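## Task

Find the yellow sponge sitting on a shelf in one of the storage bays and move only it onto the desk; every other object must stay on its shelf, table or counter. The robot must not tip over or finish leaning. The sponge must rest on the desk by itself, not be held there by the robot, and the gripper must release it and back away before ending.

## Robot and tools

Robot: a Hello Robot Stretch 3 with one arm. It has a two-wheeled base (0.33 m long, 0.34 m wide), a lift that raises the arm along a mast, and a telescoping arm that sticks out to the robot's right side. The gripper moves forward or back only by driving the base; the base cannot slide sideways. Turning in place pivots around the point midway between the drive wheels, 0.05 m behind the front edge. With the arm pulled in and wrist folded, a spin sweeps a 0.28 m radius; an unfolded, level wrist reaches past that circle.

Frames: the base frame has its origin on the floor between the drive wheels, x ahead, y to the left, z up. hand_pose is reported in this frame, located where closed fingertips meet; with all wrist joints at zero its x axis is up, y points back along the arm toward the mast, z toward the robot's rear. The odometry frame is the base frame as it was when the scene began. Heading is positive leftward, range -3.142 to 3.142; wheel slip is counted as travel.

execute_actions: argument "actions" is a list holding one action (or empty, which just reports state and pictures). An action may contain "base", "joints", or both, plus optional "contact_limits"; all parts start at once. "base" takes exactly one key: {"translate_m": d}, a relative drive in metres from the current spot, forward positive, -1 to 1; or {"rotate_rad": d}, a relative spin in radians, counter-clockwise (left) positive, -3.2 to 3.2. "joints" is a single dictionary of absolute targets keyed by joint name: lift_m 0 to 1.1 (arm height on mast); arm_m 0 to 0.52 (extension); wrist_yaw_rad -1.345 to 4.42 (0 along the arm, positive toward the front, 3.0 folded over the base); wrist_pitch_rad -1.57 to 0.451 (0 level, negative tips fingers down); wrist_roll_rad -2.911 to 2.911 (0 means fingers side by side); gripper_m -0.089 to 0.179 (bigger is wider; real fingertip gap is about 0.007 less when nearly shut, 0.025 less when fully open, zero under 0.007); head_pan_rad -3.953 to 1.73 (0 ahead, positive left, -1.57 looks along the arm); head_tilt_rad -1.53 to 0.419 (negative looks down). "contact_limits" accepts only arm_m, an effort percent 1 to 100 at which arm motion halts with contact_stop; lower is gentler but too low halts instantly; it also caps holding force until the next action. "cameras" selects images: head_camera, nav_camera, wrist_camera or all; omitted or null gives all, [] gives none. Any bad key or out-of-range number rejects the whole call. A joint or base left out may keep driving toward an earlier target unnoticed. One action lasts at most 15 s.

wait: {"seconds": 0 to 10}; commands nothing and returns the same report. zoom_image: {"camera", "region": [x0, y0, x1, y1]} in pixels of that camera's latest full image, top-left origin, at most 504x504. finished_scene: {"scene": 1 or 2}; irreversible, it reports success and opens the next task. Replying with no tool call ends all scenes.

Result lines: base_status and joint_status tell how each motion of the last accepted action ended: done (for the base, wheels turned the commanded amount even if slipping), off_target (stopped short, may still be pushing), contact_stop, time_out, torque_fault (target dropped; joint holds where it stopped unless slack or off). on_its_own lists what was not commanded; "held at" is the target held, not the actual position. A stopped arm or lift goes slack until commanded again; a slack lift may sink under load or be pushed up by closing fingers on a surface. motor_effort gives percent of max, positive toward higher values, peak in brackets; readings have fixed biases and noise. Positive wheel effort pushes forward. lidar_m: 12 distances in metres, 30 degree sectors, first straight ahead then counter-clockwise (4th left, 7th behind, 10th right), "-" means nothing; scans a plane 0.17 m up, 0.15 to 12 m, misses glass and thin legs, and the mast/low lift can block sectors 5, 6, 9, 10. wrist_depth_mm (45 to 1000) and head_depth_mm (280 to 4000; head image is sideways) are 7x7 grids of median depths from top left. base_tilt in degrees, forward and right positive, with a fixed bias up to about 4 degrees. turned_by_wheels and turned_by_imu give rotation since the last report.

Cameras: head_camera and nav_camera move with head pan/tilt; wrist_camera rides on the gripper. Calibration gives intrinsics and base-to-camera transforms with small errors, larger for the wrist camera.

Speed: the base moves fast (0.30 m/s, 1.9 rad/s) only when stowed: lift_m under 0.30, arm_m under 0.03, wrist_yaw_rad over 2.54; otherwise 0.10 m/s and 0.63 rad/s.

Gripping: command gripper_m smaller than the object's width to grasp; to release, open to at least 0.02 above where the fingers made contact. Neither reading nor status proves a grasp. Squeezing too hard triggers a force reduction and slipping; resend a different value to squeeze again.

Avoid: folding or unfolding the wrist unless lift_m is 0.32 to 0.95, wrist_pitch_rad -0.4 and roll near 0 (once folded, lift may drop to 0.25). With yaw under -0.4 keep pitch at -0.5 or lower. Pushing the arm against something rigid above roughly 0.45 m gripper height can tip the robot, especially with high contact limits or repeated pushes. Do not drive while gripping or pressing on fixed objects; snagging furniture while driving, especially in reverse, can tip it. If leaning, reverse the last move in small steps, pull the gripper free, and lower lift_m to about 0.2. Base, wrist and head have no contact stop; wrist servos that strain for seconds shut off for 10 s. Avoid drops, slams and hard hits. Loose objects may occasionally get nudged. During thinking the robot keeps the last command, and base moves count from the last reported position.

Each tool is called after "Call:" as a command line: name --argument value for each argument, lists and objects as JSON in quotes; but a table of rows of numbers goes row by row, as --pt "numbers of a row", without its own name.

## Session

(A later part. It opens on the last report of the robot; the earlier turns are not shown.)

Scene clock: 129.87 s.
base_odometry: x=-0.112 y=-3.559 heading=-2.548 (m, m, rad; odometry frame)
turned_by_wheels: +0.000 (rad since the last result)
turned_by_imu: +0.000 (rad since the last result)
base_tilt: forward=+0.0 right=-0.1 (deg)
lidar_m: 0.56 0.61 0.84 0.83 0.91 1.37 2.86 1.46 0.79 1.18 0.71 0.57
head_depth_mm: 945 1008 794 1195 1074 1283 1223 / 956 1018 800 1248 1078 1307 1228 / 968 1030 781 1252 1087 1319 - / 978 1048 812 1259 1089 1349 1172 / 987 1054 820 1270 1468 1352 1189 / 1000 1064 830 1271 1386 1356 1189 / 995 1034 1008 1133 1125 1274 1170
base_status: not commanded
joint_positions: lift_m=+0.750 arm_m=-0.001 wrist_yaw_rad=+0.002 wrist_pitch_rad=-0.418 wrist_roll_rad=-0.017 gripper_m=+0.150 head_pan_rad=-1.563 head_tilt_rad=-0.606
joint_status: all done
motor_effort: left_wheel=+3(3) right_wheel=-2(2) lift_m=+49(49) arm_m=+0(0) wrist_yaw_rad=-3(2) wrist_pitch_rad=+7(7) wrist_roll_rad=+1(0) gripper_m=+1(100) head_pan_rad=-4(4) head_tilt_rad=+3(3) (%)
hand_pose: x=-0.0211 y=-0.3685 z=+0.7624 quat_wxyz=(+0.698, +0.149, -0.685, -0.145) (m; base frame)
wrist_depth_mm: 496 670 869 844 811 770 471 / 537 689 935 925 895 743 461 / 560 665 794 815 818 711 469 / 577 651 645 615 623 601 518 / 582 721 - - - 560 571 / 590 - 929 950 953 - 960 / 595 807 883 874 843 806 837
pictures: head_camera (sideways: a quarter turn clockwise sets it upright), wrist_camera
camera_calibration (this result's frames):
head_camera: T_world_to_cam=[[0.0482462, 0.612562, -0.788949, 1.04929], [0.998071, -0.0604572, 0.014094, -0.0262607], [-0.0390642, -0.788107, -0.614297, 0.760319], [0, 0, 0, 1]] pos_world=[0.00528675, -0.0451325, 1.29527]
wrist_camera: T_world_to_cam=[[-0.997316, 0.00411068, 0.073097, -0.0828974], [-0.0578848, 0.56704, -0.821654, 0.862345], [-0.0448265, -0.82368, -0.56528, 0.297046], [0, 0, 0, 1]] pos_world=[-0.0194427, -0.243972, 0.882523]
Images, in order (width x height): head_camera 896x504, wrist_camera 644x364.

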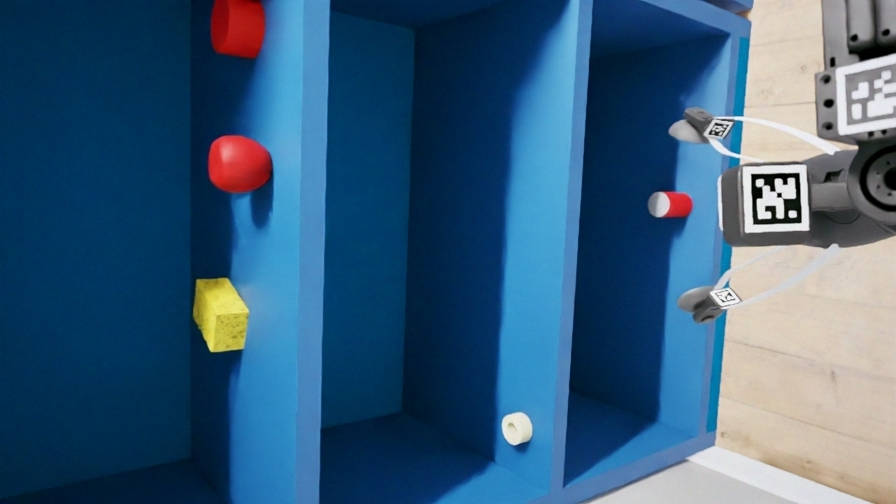

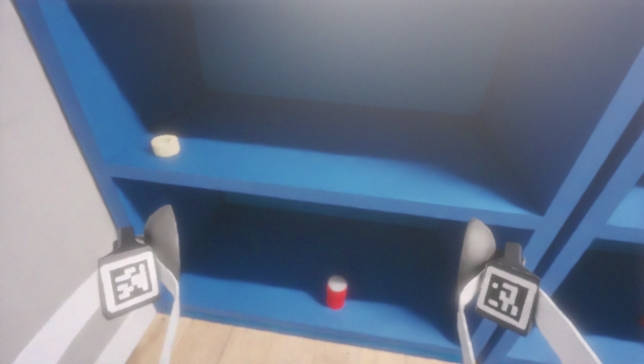

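Call:
execute_actions --actions '[{"base":{"rotate_rad":0.7},"joints":{"lift_m":0.9,"wrist_pitch_rad":-0.22}}]' --cameras '[]'

Call:
execute_actions --actions '[{"base":{"translate_m":-0.45}}]' --cameras '[]'

Call:
execute_actions --actions '[{"base":{"rotate_rad":-0.66}}]' --cameras '[]'

Call:
execute_actions --actions '[{"base":{"translate_m":0.41},"joints":{"lift_m":0.93,"head_tilt_rad":-0.7}}]' --cameras '["head_camera","wrist_camera"]'

Scene clock: 148.97 s.
base_odometry: x=-0.112 y=-3.559 heading=-1.848 (m, m, rad; odometry frame)
turned_by_wheels: +0.700 (rad since the last result)
turned_by_imu: +0.689 (rad since the last result)
base_tilt: forward=+0.1 right=+0.0 (deg)
lidar_m: 0.67 0.84 0.84 0.99 1.74 1.47 0.82 0.79 0.96 0.64 0.56 0.57
head_depth_mm: 793 901 1075 1215 1070 - - / 726 820 941 1116 1442 - - / 693 783 899 1044 1171 - - / 628 698 792 908 1029 1242 1181 / 571 631 705 798 932 1085 1162 / 525 576 637 712 805 926 1086 / 486 529 580 641 717 813 941
base_status: done
joint_positions: lift_m=+0.900 arm_m=-0.001 wrist_yaw_rad=+0.001 wrist_pitch_rad=-0.240 wrist_roll_rad=-0.017 gripper_m=+0.150 head_pan_rad=-1.563 head_tilt_rad=-0.606
joint_status: all done
motor_effort: left_wheel=-4(10) right_wheel=+3(6) lift_m=+49(50) arm_m=+0(0) wrist_yaw_rad=-1(1) wrist_pitch_rad=+8(9) wrist_roll_rad=+1(1) gripper_m=+0(1) head_pan_rad=-4(4) head_tilt_rad=+3(3) (%)
hand_pose: x=-0.0212 y=-0.3874 z=+0.9543 quat_wxyz=(+0.708, +0.086, -0.696, -0.084) (m; base frame)
wrist_depth_mm: 280 320 383 468 558 757 690 / 294 335 399 499 597 655 561 / 306 351 427 536 664 880 709 / 320 369 454 593 724 896 789 / 335 375 486 640 827 914 797 / 345 - 529 706 758 - 774 / 355 439 570 796 - 609 627
pictures: none
No camera images: the call's "cameras" was empty. Leave "cameras" out to get every camera's image.

Scene clock: 154.77 s.
base_odometry: x=+0.011 y=-3.127 heading=-1.848 (m, m, rad; odometry frame)
turned_by_wheels: +0.000 (rad since the last result)
turned_by_imu: -0.002 (rad since the last result)
base_tilt: forward=+0.0 right=+0.0 (deg)
lidar_m: 1.03 1.17 1.17 1.39 1.63 1.04 0.96 0.39 0.85 0.92 0.87 0.87
head_depth_mm: 774 843 609 499 994 - - / 838 911 614 542 957 - - / 917 984 681 1163 1071 - - / 932 1002 686 1211 1053 1285 1187 / 849 924 770 1162 1324 1347 1191 / 780 854 912 1074 1244 1368 1190 / 724 802 904 1015 1136 1279 1191
base_status: done
joint_positions: lift_m=+0.900 arm_m=-0.001 wrist_yaw_rad=+0.001 wrist_pitch_rad=-0.240 wrist_roll_rad=-0.017 gripper_m=+0.150 head_pan_rad=-1.563 head_tilt_rad=-0.606
joint_status: not commanded
motor_effort: left_wheel=-3(11) right_wheel=+3(2) lift_m=+49(48) arm_m=+0(0) wrist_yaw_rad=+0(1) wrist_pitch_rad=+8(8) wrist_roll_rad=+0(1) gripper_m=+0(0) head_pan_rad=-5(3) head_tilt_rad=+3(3) (%)
hand_pose: x=-0.0212 y=-0.3874 z=+0.9543 quat_wxyz=(+0.708, +0.086, -0.696, -0.084) (m; base frame)
wrist_depth_mm: 493 560 628 763 677 535 467 / 517 592 521 489 461 261 471 / 523 626 700 324 256 248 265 / 557 645 742 928 754 195 170 / 579 662 817 874 811 632 172 / 603 - 733 714 735 - 547 / 631 779 917 594 602 588 545
pictures: none
No camera images: the call's "cameras" was empty. Leave "cameras" out to get every camera's image.

Scene clock: 156.87 s.
base_odometry: x=+0.011 y=-3.127 heading=-2.507 (m, m, rad; odometry frame)
turned_by_wheels: -0.659 (rad since the last result)
turned_by_imu: -0.645 (rad since the last result)
base_tilt: forward=+0.1 right=+0.0 (deg)
lidar_m: 0.87 0.96 1.17 1.16 1.29 1.49 1.04 1.04 0.39 0.39 0.94 0.88
head_depth_mm: 291 322 388 445 494 - - / 595 484 407 446 515 - - / 685 768 680 498 - - - / 695 780 650 500 1058 796 1091 / 704 792 691 503 997 819 1116 / 714 804 695 507 999 821 1101 / 727 820 663 529 999 844 1122
base_status: rotate_rad off_target (by the wheels' count: -0.6590 of -0.6600)
joint_positions: lift_m=+0.900 arm_m=-0.001 wrist_yaw_rad=+0.063 wrist_pitch_rad=-0.281 wrist_roll_rad=-0.008 gripper_m=+0.150 head_pan_rad=-1.563 head_tilt_rad=-0.606
joint_status: not commanded
on_its_own: left_wheel is at rest, and its effort (+19) is outside its rest range (-18 to +18); right_wheel is at rest, and its effort (-28) is outside its rest range (-18 to +18); wrist_yaw_rad is at rest, and its effort (-77) is outside its rest range (-12 to +12)
motor_effort: left_wheel=+19(20) right_wheel=-28(29) lift_m=+49(49) arm_m=+0(0) wrist_yaw_rad=-77(76) wrist_pitch_rad=+25(26) wrist_roll_rad=-3(3) gripper_m=+19(19) head_pan_rad=-4(4) head_tilt_rad=+3(3) (%)
hand_pose: x=-0.0065 y=-0.3832 z=+0.9443 quat_wxyz=(+0.706, +0.122, -0.694, -0.077) (m; base frame)
wrist_depth_mm: 244 274 580 534 509 172 109 / 260 267 325 263 354 160 116 / 198 185 174 179 183 149 124 / 728 822 181 164 152 142 137 / 753 832 792 727 690 151 150 / 660 - 668 682 617 161 160 / 552 554 566 564 397 187 167
pictures: none
No camera images: the call's "cameras" was empty. Leave "cameras" out to get every camera's image.

Scene clock: 162.20 s.
base_odometry: x=-0.319 y=-3.370 heading=-2.507 (m, m, rad; odometry frame)
turned_by_wheels: +0.000 (rad since the last result)
turned_by_imu: +0.003 (rad since the last result)
base_tilt: forward=+0.1 right=+0.0 (deg)
lidar_m: 0.46 0.51 0.81 1.10 1.21 1.82 1.44 0.63 0.74 0.92 0.57 0.47
head_depth_mm: 732 787 525 1061 - - - / 743 797 570 1050 - - 1101 / 753 806 574 1115 - - 1099 / 764 817 577 1131 921 1225 1145 / 777 821 579 1069 922 1225 1152 / 788 830 583 1071 925 1185 1152 / 767 766 585 858 883 996 1068
base_status: done
joint_positions: lift_m=+0.930 arm_m=-0.001 wrist_yaw_rad=-0.002 wrist_pitch_rad=-0.241 wrist_roll_rad=-0.010 gripper_m=+0.150 head_pan_rad=-1.563 head_tilt_rad=-0.692
joint_status: all done
motor_effort: left_wheel=+3(26) right_wheel=-2(24) lift_m=+49(62) arm_m=+0(1) wrist_yaw_rad=+2(77) wrist_pitch_rad=+8(50) wrist_roll_rad=-2(15) gripper_m=+0(20) head_pan_rad=-4(5) head_tilt_rad=-3(16) (%)
hand_pose: x=-0.0219 y=-0.3872 z=+0.9840 quat_wxyz=(+0.706, +0.085, -0.698, -0.085) (m; base frame)
wrist_depth_mm: 374 501 634 605 569 541 530 / 378 480 653 436 598 565 548 / 301 309 320 340 350 274 338 / 364 268 251 238 229 225 232 / 397 495 831 792 763 222 213 / 397 - 723 757 763 - 585 / 411 571 611 624 631 617 539
pictures: head_camera (sideways: a quarter turn clockwise sets it upright), wrist_camera
camera_calibration (this result's frames):
head_camera: T_world_to_cam=[[0.0478037, 0.677795, -0.733695, 0.977278], [0.998073, -0.0615128, 0.008203, -0.01859], [-0.0395717, -0.732673, -0.679429, 0.845044], [0, 0, 0, 1]] pos_world=[0.00527653, -0.0443962, 1.29132]
wrist_camera: T_world_to_cam=[[-0.997686, 0.0221454, 0.0642811, -0.0842064], [-0.0494015, 0.413455, -0.909183, 1.08178], [-0.0467116, -0.910255, -0.411404, 0.221882], [0, 0, 0, 1]] pos_world=[-0.0202057, -0.243431, 1.08023]
Images, in order (width x height): head_camera 896x504, wrist_camera 644x364.

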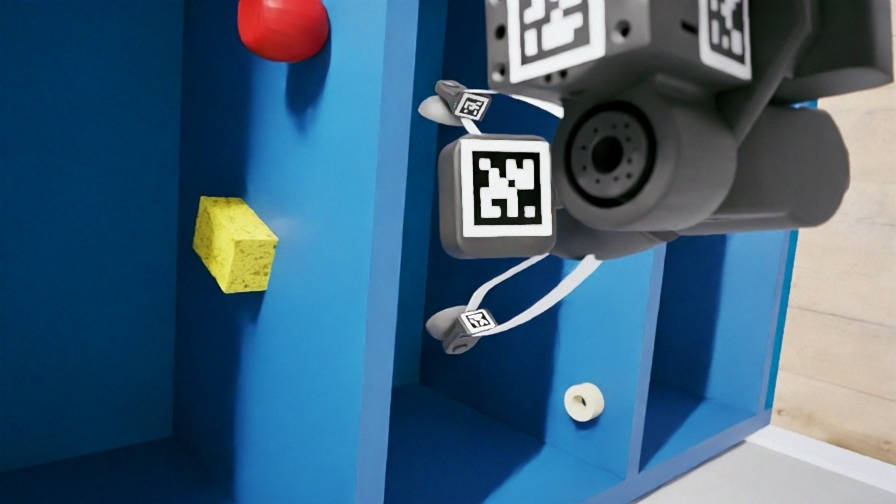

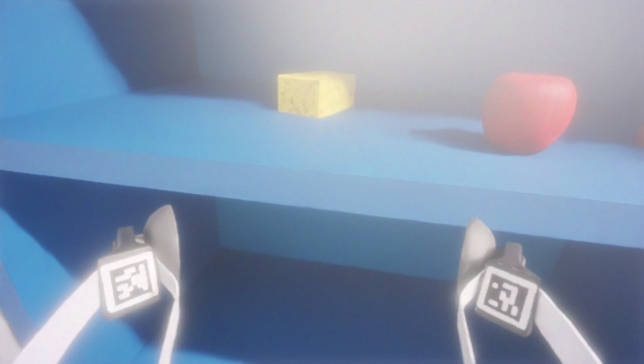

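Call:
execute_actions --actions '[{"joints":{"lift_m":0.975}}]' --cameras '[]'

Call:
execute_actions --actions '[{"joints":{"arm_m":0.17}}]' --cameras '["wrist_camera","head_camera"]'

Scene clock: 168.20 s.
base_odometry: x=-0.319 y=-3.370 heading=-2.507 (m, m, rad; odometry frame)
turned_by_wheels: +0.000 (rad since the last result)
turned_by_imu: +0.001 (rad since the last result)
base_tilt: forward=+0.0 right=+0.0 (deg)
lidar_m: 0.47 0.51 0.81 1.09 1.21 1.81 1.44 0.63 0.75 0.92 0.57 0.47
head_depth_mm: 732 784 526 - - - 1093 / 743 797 570 - - - 1120 / 753 806 599 - - - 1122 / 766 818 588 1094 895 1223 1143 / 777 821 580 1099 922 1225 1146 / 788 830 583 1071 927 1193 1150 / 768 766 586 860 882 1000 1069
base_status: not commanded
joint_positions: lift_m=+0.975 arm_m=-0.001 wrist_yaw_rad=-0.002 wrist_pitch_rad=-0.240 wrist_roll_rad=-0.010 gripper_m=+0.150 head_pan_rad=-1.563 head_tilt_rad=-0.692
joint_status: all done
motor_effort: left_wheel=+2(2) right_wheel=-2(2) lift_m=+49(51) arm_m=+0(0) wrist_yaw_rad=+2(2) wrist_pitch_rad=+8(8) wrist_roll_rad=-2(2) gripper_m=+1(1) head_pan_rad=-4(3) head_tilt_rad=-4(4) (%)
hand_pose: x=-0.0219 y=-0.3873 z=+1.0293 quat_wxyz=(+0.706, +0.085, -0.698, -0.085) (m; base frame)
wrist_depth_mm: 373 491 629 602 577 546 521 / 379 510 666 638 620 586 559 / 372 464 477 422 525 433 553 / 302 306 313 323 329 291 340 / 389 290 271 259 244 259 250 / 399 - 797 808 794 - 228 / 415 582 662 687 684 672 550
pictures: none
No camera images: the call's "cameras" was empty. Leave "cameras" out to get every camera's image.

Scene clock: 170.70 s.
base_odometry: x=-0.319 y=-3.370 heading=-2.507 (m, m, rad; odometry frame)
turned_by_wheels: +0.000 (rad since the last result)
turned_by_imu: +0.000 (rad since the last result)
base_tilt: forward=+0.1 right=+0.1 (deg)
lidar_m: 0.47 0.51 0.81 1.09 1.21 1.82 1.44 0.63 0.74 0.92 0.57 0.47
head_depth_mm: 735 793 - 1068 912 1160 1114 / 743 - - 1071 912 1164 1119 / 755 814 - 1057 913 1189 1134 / 767 826 601 1092 921 1221 1146 / 776 821 557 1096 923 1223 1149 / 790 828 581 1067 924 1191 1151 / 770 766 586 861 881 998 1073
base_status: not commanded
joint_positions: lift_m=+0.975 arm_m=+0.170 wrist_yaw_rad=-0.001 wrist_pitch_rad=-0.240 wrist_roll_rad=-0.011 gripper_m=+0.150 head_pan_rad=-1.563 head_tilt_rad=-0.692
joint_status: all done
motor_effort: left_wheel=+3(3) right_wheel=-2(2) lift_m=+49(49) arm_m=+4(1) wrist_yaw_rad=+0(2) wrist_pitch_rad=+8(8) wrist_roll_rad=-2(2) gripper_m=+1(0) head_pan_rad=-4(4) head_tilt_rad=-3(4) (%)
hand_pose: x=-0.0217 y=-0.5579 z=+1.0293 quat_wxyz=(+0.706, +0.085, -0.698, -0.085) (m; base frame)
wrist_depth_mm: 349 464 469 447 431 412 390 / 355 468 502 479 450 437 421 / 361 431 487 488 472 465 439 / 297 305 292 250 329 336 348 / 225 242 231 237 240 259 237 / 186 - 184 187 189 - 179 / - 150 153 154 156 154 156
pictures: head_camera (sideways: a quarter turn clockwise sets it upright), wrist_camera
camera_calibration (this result's frames):
head_camera: T_world_to_cam=[[0.0478351, 0.677793, -0.733695, 0.977278], [0.99807, -0.0615591, 0.008203, -0.01859], [-0.0396057, -0.732672, -0.679429, 0.845044], [0, 0, 0, 1]] pos_world=[0.00527447, -0.0443962, 1.29132]
wrist_camera: T_world_to_cam=[[-0.997671, 0.0211398, 0.0648441, -0.0842517], [-0.0503891, 0.41226, -0.909672, 1.19337], [-0.0459629, -0.910821, -0.410235, 0.0836947], [0, 0, 0, 1]] pos_world=[-0.020076, -0.413966, 1.12537]
Images, in order (width x height): head_camera 896x504, wrist_camera 644x364.

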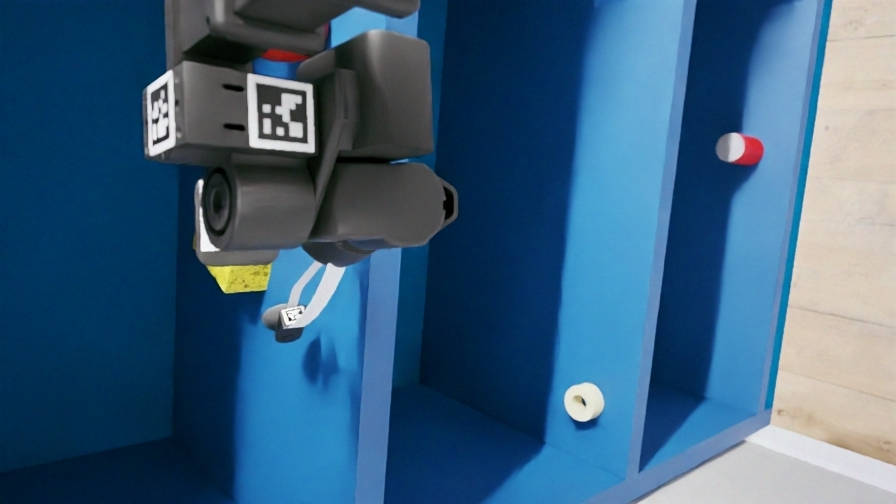

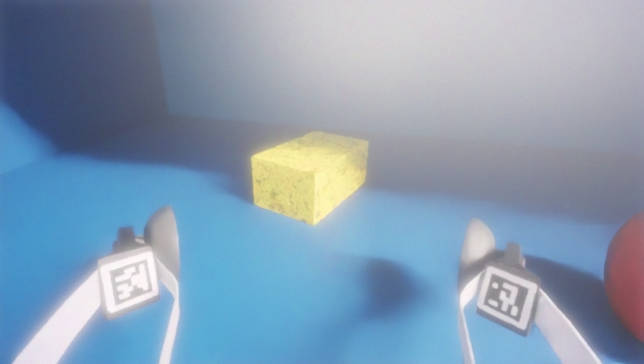

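Call:
execute_actions --actions '[{"joints":{"arm_m":0.275,"lift_m":0.958}}]' --cameras '["wrist_camera"]'

Call:
execute_actions --actions '[{"joints":{"gripper_m":0.03}}]' --cameras '[]'

Call:
execute_actions --actions '[{"joints":{"lift_m":0.99}}]' --cameras '["wrist_camera"]'

Scene clock: 179.00 s.
base_odometry: x=-0.319 y=-3.370 heading=-2.507 (m, m, rad; odometry frame)
turned_by_wheels: +0.000 (rad since the last result)
turned_by_imu: +0.001 (rad since the last result)
base_tilt: forward=+0.0 right=+0.0 (deg)
lidar_m: 0.47 0.51 0.81 1.10 1.21 1.82 1.44 0.63 0.74 0.92 0.57 0.47
head_depth_mm: 734 795 - 1049 911 1158 1111 / 741 - 526 1054 913 1166 1118 / 754 - 513 1092 918 1192 1133 / 768 822 543 1092 921 1216 1147 / 777 824 578 1097 921 1224 1146 / 787 827 582 1071 926 1195 1151 / 767 766 585 863 881 996 1074
base_status: not commanded
joint_positions: lift_m=+0.958 arm_m=+0.275 wrist_yaw_rad=-0.001 wrist_pitch_rad=-0.237 wrist_roll_rad=-0.012 gripper_m=+0.150 head_pan_rad=-1.563 head_tilt_rad=-0.692
joint_status: all done
motor_effort: left_wheel=+3(2) right_wheel=-2(2) lift_m=+35(40) arm_m=+4(3) wrist_yaw_rad=+1(1) wrist_pitch_rad=+7(8) wrist_roll_rad=-1(2) gripper_m=+0(0) head_pan_rad=-4(4) head_tilt_rad=-4(4) (%)
hand_pose: x=-0.0217 y=-0.6630 z=+1.0133 quat_wxyz=(+0.707, +0.084, -0.698, -0.084) (m; base frame)
wrist_depth_mm: 331 392 377 356 343 326 314 / 336 412 402 382 363 346 330 / 333 403 414 398 377 368 350 / 264 268 254 176 275 297 312 / 198 209 150 142 211 228 221 / 164 - 156 149 167 - 173 / - 132 134 136 137 135 141
pictures: wrist_camera
camera_calibration (this result's frames):
wrist_camera: T_world_to_cam=[[-0.997586, 0.0209595, 0.0661992, -0.0824824], [-0.051813, 0.410011, -0.910608, 1.22161], [-0.0462283, -0.91184, -0.407935, -0.0216855], [0, 0, 0, 1]] pos_world=[-0.0199904, -0.518919, 1.10902]
Images, in order (width x height): wrist_camera 644x364.

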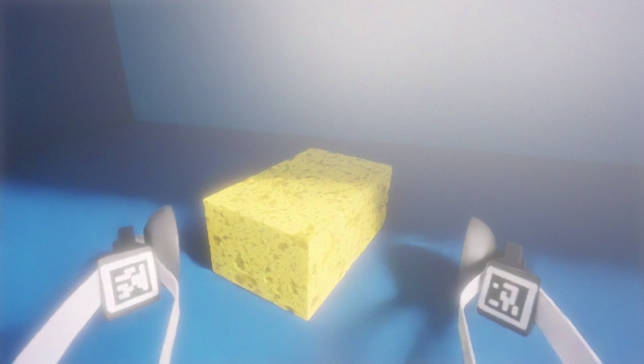

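Scene clock: 180.70 s.
base_odometry: x=-0.319 y=-3.370 heading=-2.507 (m, m, rad; odometry frame)
turned_by_wheels: +0.000 (rad since the last result)
turned_by_imu: +0.000 (rad since the last result)
base_tilt: forward=+0.0 right=+0.0 (deg)
lidar_m: 0.46 0.51 0.81 1.10 1.21 1.82 1.45 0.63 0.74 0.92 0.57 0.47
head_depth_mm: 733 794 - 1049 909 1157 1114 / 743 - 527 1053 914 1166 1119 / 753 - 512 1087 919 1190 1139 / 765 824 543 1091 918 1220 1150 / 777 821 580 1099 924 1224 1148 / 787 829 583 1069 924 1191 1150 / 768 766 584 861 882 998 1073
base_status: not commanded
joint_positions: lift_m=+0.958 arm_m=+0.275 wrist_yaw_rad=-0.002 wrist_pitch_rad=-0.231 wrist_roll_rad=-0.014 gripper_m=+0.031 head_pan_rad=-1.563 head_tilt_rad=-0.692
joint_status: all done
motor_effort: left_wheel=+2(3) right_wheel=-1(2) lift_m=+36(35) arm_m=+4(4) wrist_yaw_rad=+2(2) wrist_pitch_rad=+5(7) wrist_roll_rad=-1(1) gripper_m=-20(100) head_pan_rad=-4(5) head_tilt_rad=-4(4) (%)
hand_pose: x=-0.0220 y=-0.6635 z=+1.0147 quat_wxyz=(+0.707, +0.082, -0.697, -0.082) (m; base frame)
wrist_depth_mm: 330 392 377 357 341 324 311 / 339 415 398 378 360 344 334 / 337 410 414 399 382 364 348 / 267 272 281 179 258 305 317 / 198 201 205 147 215 221 223 / 159 161 155 154 - 172 176 / 132 133 135 137 139 141 142
pictures: none
No camera images: the call's "cameras" was empty. Leave "cameras" out to get every camera's image.

Scene clock: 181.80 s.
base_odometry: x=-0.319 y=-3.370 heading=-2.507 (m, m, rad; odometry frame)
turned_by_wheels: +0.000 (rad since the last result)
turned_by_imu: +0.000 (rad since the last result)
base_tilt: forward=+0.1 right=+0.0 (deg)
lidar_m: 0.47 0.52 0.81 1.10 1.21 1.81 1.44 0.63 0.74 0.92 0.57 0.47
head_depth_mm: 721 - 534 1050 910 1159 1113 / 720 - 548 1050 911 1163 1121 / 735 - 549 1090 918 1192 1133 / 765 - 553 1092 921 1222 1142 / 777 823 579 1094 924 1226 1151 / 789 828 583 1071 927 1195 1151 / 769 764 586 860 880 997 1069
base_status: not commanded
joint_positions: lift_m=+0.990 arm_m=+0.275 wrist_yaw_rad=-0.002 wrist_pitch_rad=-0.237 wrist_roll_rad=-0.014 gripper_m=+0.031 head_pan_rad=-1.563 head_tilt_rad=-0.692
joint_status: all done
motor_effort: left_wheel=+2(2) right_wheel=-2(2) lift_m=+48(48) arm_m=+4(4) wrist_yaw_rad=+3(2) wrist_pitch_rad=+7(7) wrist_roll_rad=-1(1) gripper_m=-19(19) head_pan_rad=-4(3) head_tilt_rad=-3(3) (%)
hand_pose: x=-0.0220 y=-0.6630 z=+1.0448 quat_wxyz=(+0.707, +0.084, -0.697, -0.084) (m; base frame)
wrist_depth_mm: 331 393 375 353 340 326 314 / 340 412 404 381 359 347 332 / 341 438 425 406 389 371 355 / 324 337 349 181 324 373 358 / 249 253 256 147 266 275 280 / 199 202 190 160 202 216 218 / 166 167 170 172 174 177 179
pictures: wrist_camera
camera_calibration (this result's frames):
wrist_camera: T_world_to_cam=[[-0.997476, 0.0217961, 0.0675782, -0.0857425], [-0.0527144, 0.410312, -0.91042, 1.25029], [-0.0475718, -0.911685, -0.408128, -0.00855628], [0, 0, 0, 1]] pos_world=[-0.020025, -0.51894, 1.14059]
Images, in order (width x height): wrist_camera 644x364.

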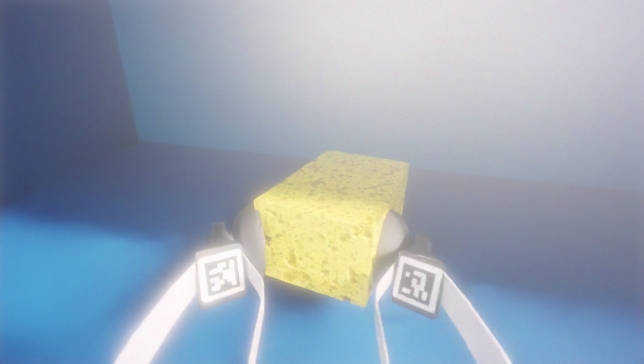

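Call:
execute_actions --actions '[{"joints":{"arm_m":0,"lift_m":1.0}}]' --cameras '[]'

Call:
execute_actions --actions '[{"joints":{"wrist_yaw_rad":1.9,"head_pan_rad":-3.1,"head_tilt_rad":-0.8}}]' --cameras '["wrist_camera"]'

Call:
execute_actions --actions '[{"base":{"translate_m":-0.7}}]' --cameras '["nav_camera"]'

Scene clock: 192.97 s.
base_odometry: x=-0.319 y=-3.370 heading=-2.507 (m, m, rad; odometry frame)
turned_by_wheels: +0.000 (rad since the last result)
turned_by_imu: +0.001 (rad since the last result)
base_tilt: forward=+0.1 right=+0.0 (deg)
lidar_m: 0.47 0.51 0.81 1.09 1.21 1.81 1.44 0.63 0.74 0.92 0.57 0.47
head_depth_mm: 733 785 - - - - 1115 / 744 797 595 - - - 1118 / 754 807 554 - - - 1123 / 765 814 628 - 899 1219 1142 / 776 822 580 1101 925 1225 1150 / 788 828 584 1074 924 1190 1153 / 769 765 586 861 882 994 1071
base_status: not commanded
joint_positions: lift_m=+1.000 arm_m=+0.000 wrist_yaw_rad=-0.001 wrist_pitch_rad=-0.238 wrist_roll_rad=-0.014 gripper_m=+0.031 head_pan_rad=-1.563 head_tilt_rad=-0.692
joint_status: all done
motor_effort: left_wheel=+2(2) right_wheel=-2(2) lift_m=+49(51) arm_m=-4(6) wrist_yaw_rad=+1(3) wrist_pitch_rad=+7(7) wrist_roll_rad=-1(1) gripper_m=-19(18) head_pan_rad=-4(4) head_tilt_rad=-4(4) (%)
hand_pose: x=-0.0217 y=-0.3886 z=+1.0547 quat_wxyz=(+0.707, +0.085, -0.697, -0.084) (m; base frame)
wrist_depth_mm: 373 495 628 610 577 548 523 / 377 512 662 647 601 589 550 / 383 488 579 599 632 592 576 / 350 367 381 182 344 285 388 / 314 294 283 147 289 294 300 / 407 544 778 161 774 245 237 / 427 540 700 710 720 718 549
pictures: none
No camera images: the call's "cameras" was empty. Leave "cameras" out to get every camera's image.

Scene clock: 194.90 s.
base_odometry: x=-0.319 y=-3.370 heading=-2.507 (m, m, rad; odometry frame)
turned_by_wheels: +0.000 (rad since the last result)
turned_by_imu: +0.000 (rad since the last result)
base_tilt: forward=+0.0 right=+0.0 (deg)
lidar_m: 0.47 0.51 0.81 1.09 1.21 1.82 1.44 0.63 0.74 0.92 0.57 0.47
head_depth_mm: 2746 - - - - 1250 1111 / 2700 - - - - 1247 1112 / 2890 - - - - 1254 1156 / 2954 2754 2288 - - 1259 1156 / 3003 2571 1677 - - 1260 1137 / 1215 1452 1351 - - 1251 1115 / 928 1462 1310 - - 1188 1098
base_status: not commanded
joint_positions: lift_m=+1.000 arm_m=+0.000 wrist_yaw_rad=+1.898 wrist_pitch_rad=-0.238 wrist_roll_rad=-0.014 gripper_m=+0.031 head_pan_rad=-3.093 head_tilt_rad=-0.790
joint_status: all done
motor_effort: left_wheel=+3(3) right_wheel=-2(2) lift_m=+49(49) arm_m=-3(4) wrist_yaw_rad=+2(6) wrist_pitch_rad=+7(7) wrist_roll_rad=+0(1) gripper_m=-19(19) head_pan_rad=-4(49) head_tilt_rad=-5(17) (%)
hand_pose: x=+0.2091 y=-0.0671 z=+1.0547 quat_wxyz=(+0.480, +0.616, -0.337, +0.526) (m; base frame)
wrist_depth_mm: 668 532 446 380 327 290 262 / 734 585 473 402 347 306 274 / 847 636 514 431 366 323 284 / 926 711 552 182 368 338 296 / - 806 630 147 388 363 312 / - 945 648 160 473 378 333 / - - 766 591 475 389 350
pictures: wrist_camera
camera_calibration (this result's frames):
wrist_camera: T_world_to_cam=[[0.301835, -0.950961, 0.0675928, -0.205909], [-0.371837, -0.182712, -0.910139, 1.05352], [0.877857, 0.249578, -0.408752, 0.434842], [0, 0, 0, 1]] pos_world=[0.0721593, -0.111847, 1.15051]
Images, in order (width x height): wrist_camera 644x364.

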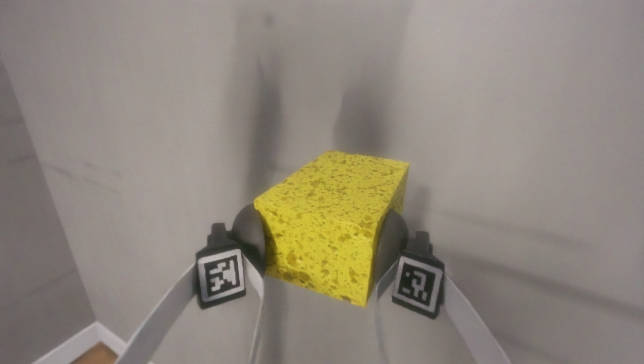

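Scene clock: 202.87 s.
base_odometry: x=+0.244 y=-2.955 heading=-2.507 (m, m, rad; odometry frame)
turned_by_wheels: +0.000 (rad since the last result)
turned_by_imu: -0.003 (rad since the last result)
base_tilt: forward=+0.0 right=+0.0 (deg)
lidar_m: 1.16 1.28 1.22 1.22 1.28 1.39 2.19 0.76 0.80 0.40 0.38 1.16
head_depth_mm: 2153 - - - - 1246 1110 / 2207 - - - - 1254 1113 / 2273 - - - - 1257 1153 / 2315 2565 2295 - - 1259 1156 / 2392 2648 2307 - - 1257 1134 / 2432 2705 2172 - - 1199 1092 / 639 673 822 - - 1132 1056
base_status: done
joint_positions: lift_m=+1.000 arm_m=+0.000 wrist_yaw_rad=+1.898 wrist_pitch_rad=-0.238 wrist_roll_rad=-0.014 gripper_m=+0.031 head_pan_rad=-3.093 head_tilt_rad=-0.790
joint_status: not commanded
motor_effort: left_wheel=+4(4) right_wheel=-2(6) lift_m=+49(49) arm_m=-3(3) wrist_yaw_rad=+4(3) wrist_pitch_rad=+7(7) wrist_roll_rad=-1(1) gripper_m=-19(19) head_pan_rad=-4(4) head_tilt_rad=-5(5) (%)
hand_pose: x=+0.2091 y=-0.0671 z=+1.0547 quat_wxyz=(+0.480, +0.616, -0.337, +0.526) (m; base frame)
wrist_depth_mm: - - - - 956 842 752 / - - - - - 883 772 / - - - - - 910 805 / - - - 181 - 953 825 / - - - 148 - - 856 / - - - 160 - - 850 / - - - - - - 739
pictures: nav_camera (sideways: a quarter turn counterclockwise sets it upright)
camera_calibration (this result's frames):
nav_camera: T_world_to_cam=[[-0.735988, -0.0631013, 0.674048, -0.834117], [-0.0830697, 0.99654, 0.00258843, 0.0490952], [-0.671879, -0.0540879, -0.738683, 0.920375], [0, 0, 0, 1]] pos_world=[0.00855902, -0.0517781, 1.24197]
Images, in order (width x height): nav_camera 672x504.

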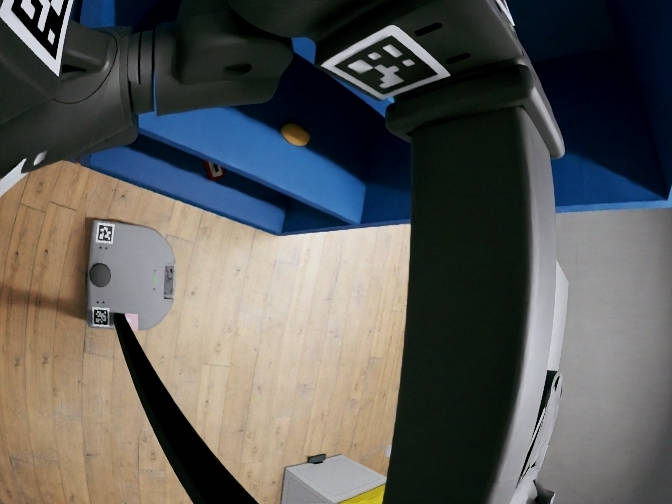

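Call:
execute_actions --actions '[{"base":{"rotate_rad":-0.2},"joints":{"wrist_yaw_rad":2.3}}]' --cameras '[]'

Call:
execute_actions --actions '[{"base":{"translate_m":-0.8},"joints":{"head_pan_rad":-3.6,"head_tilt_rad":-0.6}}]' --cameras '["nav_camera"]'

Scene clock: 210.93 s.
base_odometry: x=+0.244 y=-2.955 heading=-2.707 (m, m, rad; odometry frame)
turned_by_wheels: -0.200 (rad since the last result)
turned_by_imu: -0.196 (rad since the last result)
base_tilt: forward=+0.0 right=-0.1 (deg)
lidar_m: 1.15 1.19 1.27 1.22 1.25 1.28 2.15 0.76 0.83 0.73 0.38 1.10
head_depth_mm: 2257 - - - - 1251 1112 / 2263 - - - - 1252 1114 / 2266 - - - - 1254 1153 / 2247 2561 2293 - - 1259 1155 / 2311 2584 2306 - - 1259 1140 / 2250 2551 2257 - - 1250 1122 / 2281 2592 2303 - - 1189 1063
base_status: done
joint_positions: lift_m=+1.000 arm_m=+0.000 wrist_yaw_rad=+2.298 wrist_pitch_rad=-0.238 wrist_roll_rad=-0.014 gripper_m=+0.031 head_pan_rad=-3.093 head_tilt_rad=-0.790
joint_status: all done
motor_effort: left_wheel=+5(11) right_wheel=-3(7) lift_m=+49(49) arm_m=-3(3) wrist_yaw_rad=+4(5) wrist_pitch_rad=+7(7) wrist_roll_rad=-1(1) gripper_m=-19(19) head_pan_rad=-4(4) head_tilt_rad=-4(5) (%)
hand_pose: x=+0.1605 y=+0.0165 z=+1.0547 quat_wxyz=(+0.366, +0.671, -0.208, +0.611) (m; base frame)
wrist_depth_mm: 934 - - - - 900 772 / 957 - - - - 902 797 / - - - - - 965 817 / - - - 182 - - 849 / - - - 147 - - 877 / - - - 160 - - 940 / - - - - - - 981
pictures: none
No camera images: the call's "cameras" was empty. Leave "cameras" out to get every camera's image.

Scene clock: 219.87 s.
base_odometry: x=+0.970 y=-2.618 heading=-2.707 (m, m, rad; odometry frame)
turned_by_wheels: +0.000 (rad since the last result)
turned_by_imu: -0.003 (rad since the last result)
base_tilt: forward=+0.1 right=+0.0 (deg)
lidar_m: 1.94 1.75 1.25 0.84 0.81 1.60 1.19 1.42 2.48 0.40 0.38 1.04
head_depth_mm: - - - - - - 1224 / - - - - - 1317 1178 / - - - - - - 1184 / - - - - - - 1178 / 1657 1351 - - - - 1149 / 1588 1269 - - - - 1120 / 1507 1275 - - - - -
base_status: done
joint_positions: lift_m=+1.000 arm_m=+0.000 wrist_yaw_rad=+2.298 wrist_pitch_rad=-0.238 wrist_roll_rad=-0.014 gripper_m=+0.031 head_pan_rad=-3.593 head_tilt_rad=-0.606
joint_status: all done
motor_effort: left_wheel=+5(7) right_wheel=-3(8) lift_m=+49(49) arm_m=-3(3) wrist_yaw_rad=+2(3) wrist_pitch_rad=+7(7) wrist_roll_rad=-1(0) gripper_m=-19(19) head_pan_rad=-4(37) head_tilt_rad=+3(18) (%)
hand_pose: x=+0.1604 y=+0.0165 z=+1.0547 quat_wxyz=(+0.366, +0.671, -0.208, +0.611) (m; base frame)
wrist_depth_mm: 911 - - - - - - / 932 - - - - - - / 964 - - - - - - / - - - 181 - - - / - - - 148 - - - / - - - 160 - - - / - - - - - - -
pictures: nav_camera (sideways: a quarter turn counterclockwise sets it upright)
camera_calibration (this result's frames):
nav_camera: T_world_to_cam=[[-0.553898, 0.238241, 0.797771, -0.996478], [0.405826, 0.913908, 0.00884454, 0.0379668], [-0.726982, 0.328655, -0.602896, 0.744092], [0, 0, 0, 1]] pos_world=[-0.026414, -0.0418458, 1.24324]
Images, in order (width x height): nav_camera 672x504.

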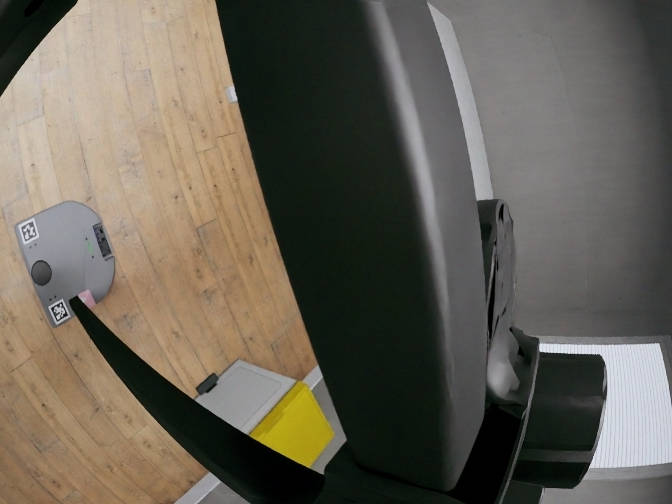

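Call:
execute_actions --actions '[{"base":{"translate_m":-0.4}}]' --cameras '[]'

Call:
execute_actions --actions '[{"base":{"rotate_rad":-1.4},"joints":{"head_pan_rad":-1.57,"head_tilt_rad":-0.7}}]' --cameras '["nav_camera","head_camera"]'

Scene clock: 230.90 s.
base_odometry: x=+1.333 y=-2.449 heading=-2.706 (m, m, rad; odometry frame)
turned_by_wheels: +0.000 (rad since the last result)
turned_by_imu: -0.001 (rad since the last result)
base_tilt: forward=+0.1 right=+0.0 (deg)
lidar_m: 1.42 1.74 1.23 0.76 0.77 1.26 0.80 1.05 1.93 2.23 0.72 0.62
head_depth_mm: - - - - - - 1228 / - - - - - 1319 1173 / - - - - - - 1182 / - - - - - - 1181 / 1283 1347 - - - - 1152 / 1231 1266 - - - - 1117 / 1166 1223 - - - - -
base_status: done
joint_positions: lift_m=+1.000 arm_m=+0.000 wrist_yaw_rad=+2.298 wrist_pitch_rad=-0.238 wrist_roll_rad=-0.014 gripper_m=+0.031 head_pan_rad=-3.593 head_tilt_rad=-0.606
joint_status: not commanded
motor_effort: left_wheel=+4(7) right_wheel=-3(8) lift_m=+49(49) arm_m=-3(3) wrist_yaw_rad=+4(2) wrist_pitch_rad=+7(7) wrist_roll_rad=-1(1) gripper_m=-19(20) head_pan_rad=-3(4) head_tilt_rad=+3(3) (%)
hand_pose: x=+0.1604 y=+0.0165 z=+1.0547 quat_wxyz=(+0.366, +0.671, -0.208, +0.611) (m; base frame)
wrist_depth_mm: 882 - - - - - - / 913 - - - - - - / 979 - - - - - - / - - - 181 - - - / - - - 147 - - - / 928 - - 160 - - - / 779 885 - - - - -
pictures: none
No camera images: the call's "cameras" was empty. Leave "cameras" out to get every camera's image.

Scene clock: 234.07 s.
base_odometry: x=+1.333 y=-2.449 heading=+2.177 (m, m, rad; odometry frame)
turned_by_wheels: -1.400 (rad since the last result)
turned_by_imu: -1.376 (rad since the last result)
base_tilt: forward=+0.0 right=-0.1 (deg)
lidar_m: 1.83 0.62 0.64 2.36 1.48 0.77 0.76 1.26 0.80 0.95 1.05 2.34
head_depth_mm: 1166 908 - - - 1312 1136 / 1178 914 706 - - 1276 1140 / 1189 922 743 - - - 1122 / 1195 928 751 - - - - / 1213 937 753 1813 1536 1396 - / 1217 943 759 1777 1539 1360 - / 1231 952 763 1864 1584 1401 -
base_status: done
joint_positions: lift_m=+1.000 arm_m=+0.000 wrist_yaw_rad=+2.298 wrist_pitch_rad=-0.238 wrist_roll_rad=-0.014 gripper_m=+0.031 head_pan_rad=-1.577 head_tilt_rad=-0.691
joint_status: all done
motor_effort: left_wheel=+4(11) right_wheel=-3(5) lift_m=+49(49) arm_m=-4(4) wrist_yaw_rad=+3(1) wrist_pitch_rad=+7(7) wrist_roll_rad=-1(1) gripper_m=-19(19) head_pan_rad=+4(50) head_tilt_rad=-4(12) (%)
hand_pose: x=+0.1604 y=+0.0165 z=+1.0547 quat_wxyz=(+0.366, +0.671, -0.208, +0.611) (m; base frame)
wrist_depth_mm: - - - 631 - - - / - - - 686 - - - / - - - 729 - - - / - - - 181 - - - / - - - 148 - - - / - - - 160 - - - / - - - - - - -
pictures: head_camera (sideways: a quarter turn clockwise sets it upright), nav_camera (sideways: a quarter turn counterclockwise sets it upright)
camera_calibration (this result's frames):
head_camera: T_world_to_cam=[[0.0572311, 0.676677, -0.734053, 0.977686], [0.99712, -0.0753949, 0.00823952, -0.0186318], [-0.0497684, -0.73241, -0.679042, 0.844604], [0, 0, 0, 1]] pos_world=[0.00465861, -0.044386, 1.29135]
nav_camera: T_world_to_cam=[[0.0230312, -0.668314, 0.743523, -0.929287], [-0.999595, -0.0278077, 0.00596831, 0.0502853], [0.016687, -0.743359, -0.668684, 0.825134], [0, 0, 0, 1]] pos_world=[0.0578985, -0.00628619, 1.2424]
Images, in order (width x height): head_camera 896x504, nav_camera 672x504.

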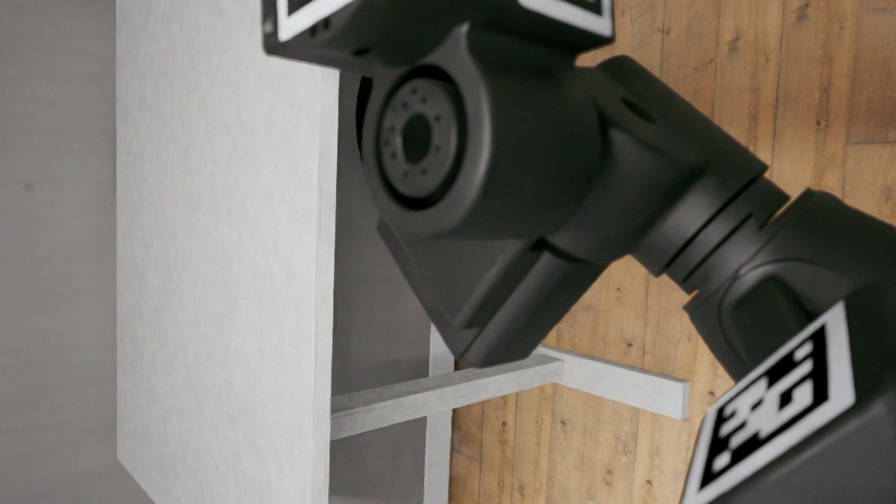

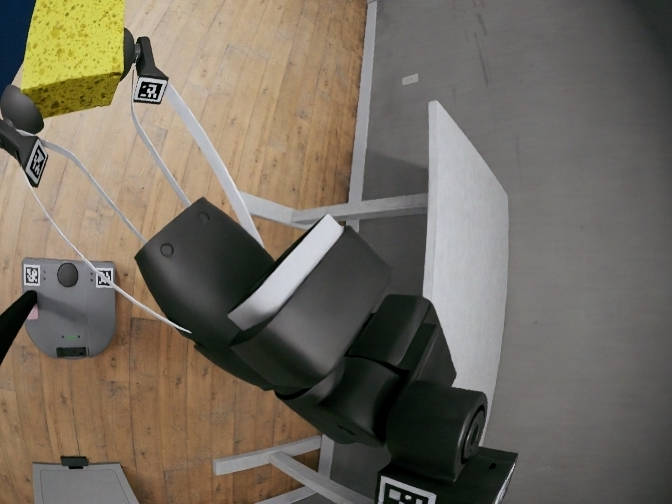

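Call:
execute_actions --actions '[{"base":{"rotate_rad":0.9}}]' --cameras '[]'

Call:
execute_actions --actions '[{"base":{"translate_m":-0.36}}]' --cameras '[]'

Call:
execute_actions --actions '[{"base":{"rotate_rad":-0.9}}]' --cameras '[]'

Call:
execute_actions --actions '[{"joints":{"wrist_yaw_rad":0,"lift_m":0.85}}]' --cameras '["head_camera","nav_camera"]'

Scene clock: 251.10 s.
base_odometry: x=+1.333 y=-2.449 heading=+3.077 (m, m, rad; odometry frame)
turned_by_wheels: +0.900 (rad since the last result)
turned_by_imu: +0.886 (rad since the last result)
base_tilt: forward=+0.0 right=+0.0 (deg)
lidar_m: 0.62 1.43 1.69 1.22 0.76 0.77 1.09 0.80 1.05 1.99 2.02 0.70
head_depth_mm: 1523 1636 - - - 1315 1138 / 1710 1901 2108 - - 1274 1141 / 1947 2196 2376 - - - 1114 / 2235 2570 2508 - - - - / 2634 3010 2534 2083 1535 1399 - / 3183 3443 2540 1954 1574 1380 - / 3098 3341 2531 1959 1596 1402 -
base_status: done
joint_positions: lift_m=+1.000 arm_m=+0.000 wrist_yaw_rad=+2.298 wrist_pitch_rad=-0.238 wrist_roll_rad=-0.014 gripper_m=+0.031 head_pan_rad=-1.577 head_tilt_rad=-0.691
joint_status: not commanded
motor_effort: left_wheel=-4(10) right_wheel=+4(8) lift_m=+49(49) arm_m=-3(3) wrist_yaw_rad=+1(3) wrist_pitch_rad=+7(7) wrist_roll_rad=-1(1) gripper_m=-20(19) head_pan_rad=+4(3) head_tilt_rad=-4(4) (%)
hand_pose: x=+0.1604 y=+0.0165 z=+1.0547 quat_wxyz=(+0.366, +0.671, -0.208, +0.611) (m; base frame)
wrist_depth_mm: - - - - - - - / - - - - - - - / - - - - - 861 428 / - - - 181 - - 445 / - - - 147 - - 481 / - - - 160 - 845 512 / - - - - - 584 539
pictures: none
No camera images: the call's "cameras" was empty. Leave "cameras" out to get every camera's image.

Scene clock: 255.67 s.
base_odometry: x=+1.692 y=-2.472 heading=+3.077 (m, m, rad; odometry frame)
turned_by_wheels: +0.000 (rad since the last result)
turned_by_imu: -0.002 (rad since the last result)
base_tilt: forward=+0.0 right=+0.0 (deg)
lidar_m: 0.98 2.66 1.43 0.59 0.58 1.02 0.91 0.46 0.68 1.55 3.43 1.16
head_depth_mm: 1187 910 - - - 1315 1142 / 1328 915 663 - - 1279 1144 / 1504 1536 652 - - - 1123 / 1733 1875 713 - - - - / 2060 2362 2306 2083 1533 1395 - / 2482 3023 2517 1947 1583 1385 - / 3171 3492 2537 1959 1592 1398 -
base_status: done
joint_positions: lift_m=+1.000 arm_m=+0.000 wrist_yaw_rad=+2.298 wrist_pitch_rad=-0.238 wrist_roll_rad=-0.014 gripper_m=+0.031 head_pan_rad=-1.577 head_tilt_rad=-0.691
joint_status: not commanded
motor_effort: left_wheel=-3(11) right_wheel=+3(3) lift_m=+49(49) arm_m=-3(3) wrist_yaw_rad=+2(3) wrist_pitch_rad=+7(7) wrist_roll_rad=-1(1) gripper_m=-20(20) head_pan_rad=+4(4) head_tilt_rad=-4(4) (%)
hand_pose: x=+0.1604 y=+0.0165 z=+1.0547 quat_wxyz=(+0.366, +0.671, -0.208, +0.611) (m; base frame)
wrist_depth_mm: - - - - - - - / - - - - - - - / - - - - - - 695 / - - - 181 - - 739 / - - - 147 - - 786 / - - - 160 - - 851 / 794 - - - - - 913
pictures: none
No camera images: the call's "cameras" was empty. Leave "cameras" out to get every camera's image.

Scene clock: 258.03 s.
base_odometry: x=+1.692 y=-2.472 heading=+2.177 (m, m, rad; odometry frame)
turned_by_wheels: -0.900 (rad since the last result)
turned_by_imu: -0.885 (rad since the last result)
base_tilt: forward=+0.1 right=-0.1 (deg)
lidar_m: 2.10 1.01 0.98 2.60 0.73 0.58 0.80 0.91 0.73 0.46 0.88 1.83
head_depth_mm: 900 907 - - - 1319 1140 / 911 913 663 - - 1277 1139 / 920 921 654 - - - 1122 / 929 928 655 - - - - / 935 936 659 544 1468 1367 - / 947 940 663 512 1505 1382 - / 954 952 667 513 1432 1369 -
base_status: done
joint_positions: lift_m=+1.000 arm_m=+0.000 wrist_yaw_rad=+2.298 wrist_pitch_rad=-0.238 wrist_roll_rad=-0.014 gripper_m=+0.031 head_pan_rad=-1.577 head_tilt_rad=-0.691
joint_status: not commanded
motor_effort: left_wheel=+5(11) right_wheel=-4(6) lift_m=+49(48) arm_m=-3(3) wrist_yaw_rad=+3(3) wrist_pitch_rad=+7(7) wrist_roll_rad=-1(1) gripper_m=-19(19) head_pan_rad=+4(4) head_tilt_rad=-4(4) (%)
hand_pose: x=+0.1604 y=+0.0165 z=+1.0547 quat_wxyz=(+0.366, +0.671, -0.208, +0.611) (m; base frame)
wrist_depth_mm: - - - - - - - / - - - - - - - / - - - - - - - / - - - 182 - - - / - - - 148 - - - / - - - 160 - - - / - - - - - - -
pictures: none
No camera images: the call's "cameras" was empty. Leave "cameras" out to get every camera's image.

Scene clock: 260.30 s.
base_odometry: x=+1.692 y=-2.472 heading=+2.177 (m, m, rad; odometry frame)
turned_by_wheels: +0.000 (rad since the last result)
turned_by_imu: +0.001 (rad since the last result)
base_tilt: forward=+0.0 right=+0.0 (deg)
lidar_m: 2.11 1.01 0.98 2.60 0.74 0.58 0.80 0.90 0.74 0.46 0.88 1.83
head_depth_mm: 903 904 645 500 432 - - / 911 914 648 503 438 - - / 922 921 651 486 - - 1090 / 929 929 656 468 - 1301 1147 / 936 933 657 509 993 1306 1154 / 945 940 663 510 1500 1333 1154 / 954 948 666 513 1438 1314 1157
base_status: not commanded
joint_positions: lift_m=+0.893 arm_m=+0.000 wrist_yaw_rad=+0.026 wrist_pitch_rad=-0.145 wrist_roll_rad=-0.018 gripper_m=+0.031 head_pan_rad=-1.577 head_tilt_rad=-0.692
joint_status: lift_m contact_stop (moved -0.107 of -0.150); wrist_yaw_rad off_target (ended at +0.026, target +0.000)
on_its_own: lift_m is slack since a contact_stop, until your next command for it (your +0.850 is given up); wrist_yaw_rad is at rest, and its effort (-31) is outside its rest range (-12 to +12); wrist_pitch_rad is at rest, and its effort (-31) is outside its rest range (-20 to +32)
motor_effort: left_wheel=+8(14) right_wheel=-12(14) lift_m=+39(46) arm_m=+0(3) wrist_yaw_rad=-31(51) wrist_pitch_rad=-31(43) wrist_roll_rad=+1(1) gripper_m=-22(23) head_pan_rad=+3(3) head_tilt_rad=-4(4) (%)
hand_pose: x=-0.0150 y=-0.3950 z=+0.9710 quat_wxyz=(+0.712, +0.061, -0.698, -0.042) (m; base frame)
wrist_depth_mm: 892 843 817 779 741 711 692 / 939 933 870 818 787 743 714 / 508 537 572 618 679 732 738 / 288 296 309 181 300 346 359 / 201 207 203 146 226 227 235 / 154 158 153 152 - 171 173 / 125 128 129 132 133 136 138
pictures: head_camera (sideways: a quarter turn clockwise sets it upright), nav_camera (sideways: a quarter turn counterclockwise sets it upright)
camera_calibration (this result's frames):
head_camera: T_world_to_cam=[[0.0571709, 0.67724, -0.733538, 0.977015], [0.997127, -0.0753075, 0.00818688, -0.0185633], [-0.0496964, -0.731898, -0.679599, 0.845328], [0, 0, 0, 1]] pos_world=[0.00466283, -0.0443781, 1.29131]
nav_camera: T_world_to_cam=[[0.0230905, -0.668877, 0.743014, -0.928625], [-0.999593, -0.0279062, 0.00594246, 0.0503189], [0.0167599, -0.742849, -0.669249, 0.825868], [0, 0, 0, 1]] pos_world=[0.0578994, -0.00623609, 1.24239]
Images, in order (width x height): head_camera 896x504, nav_camera 672x504.

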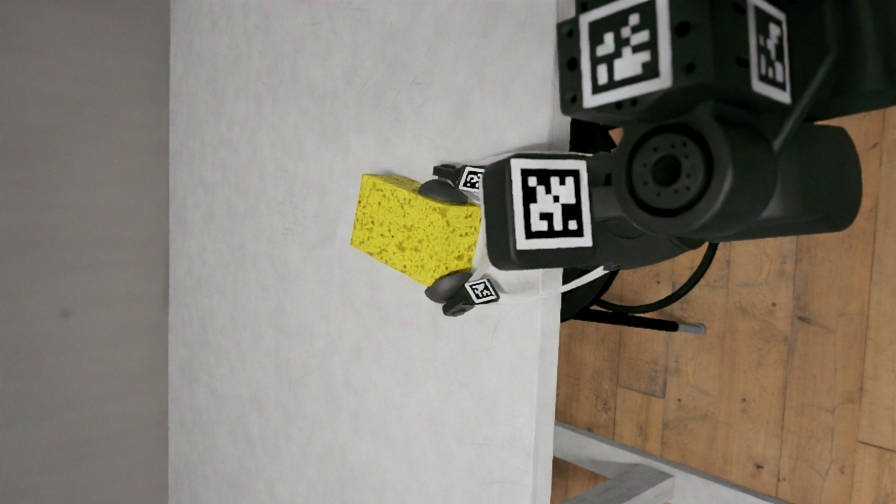

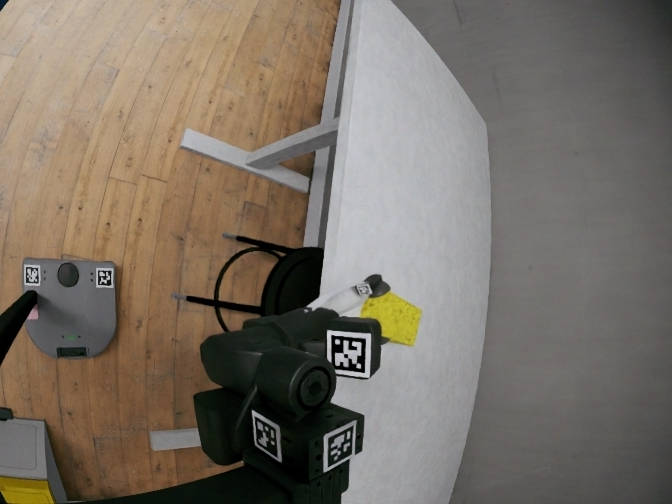

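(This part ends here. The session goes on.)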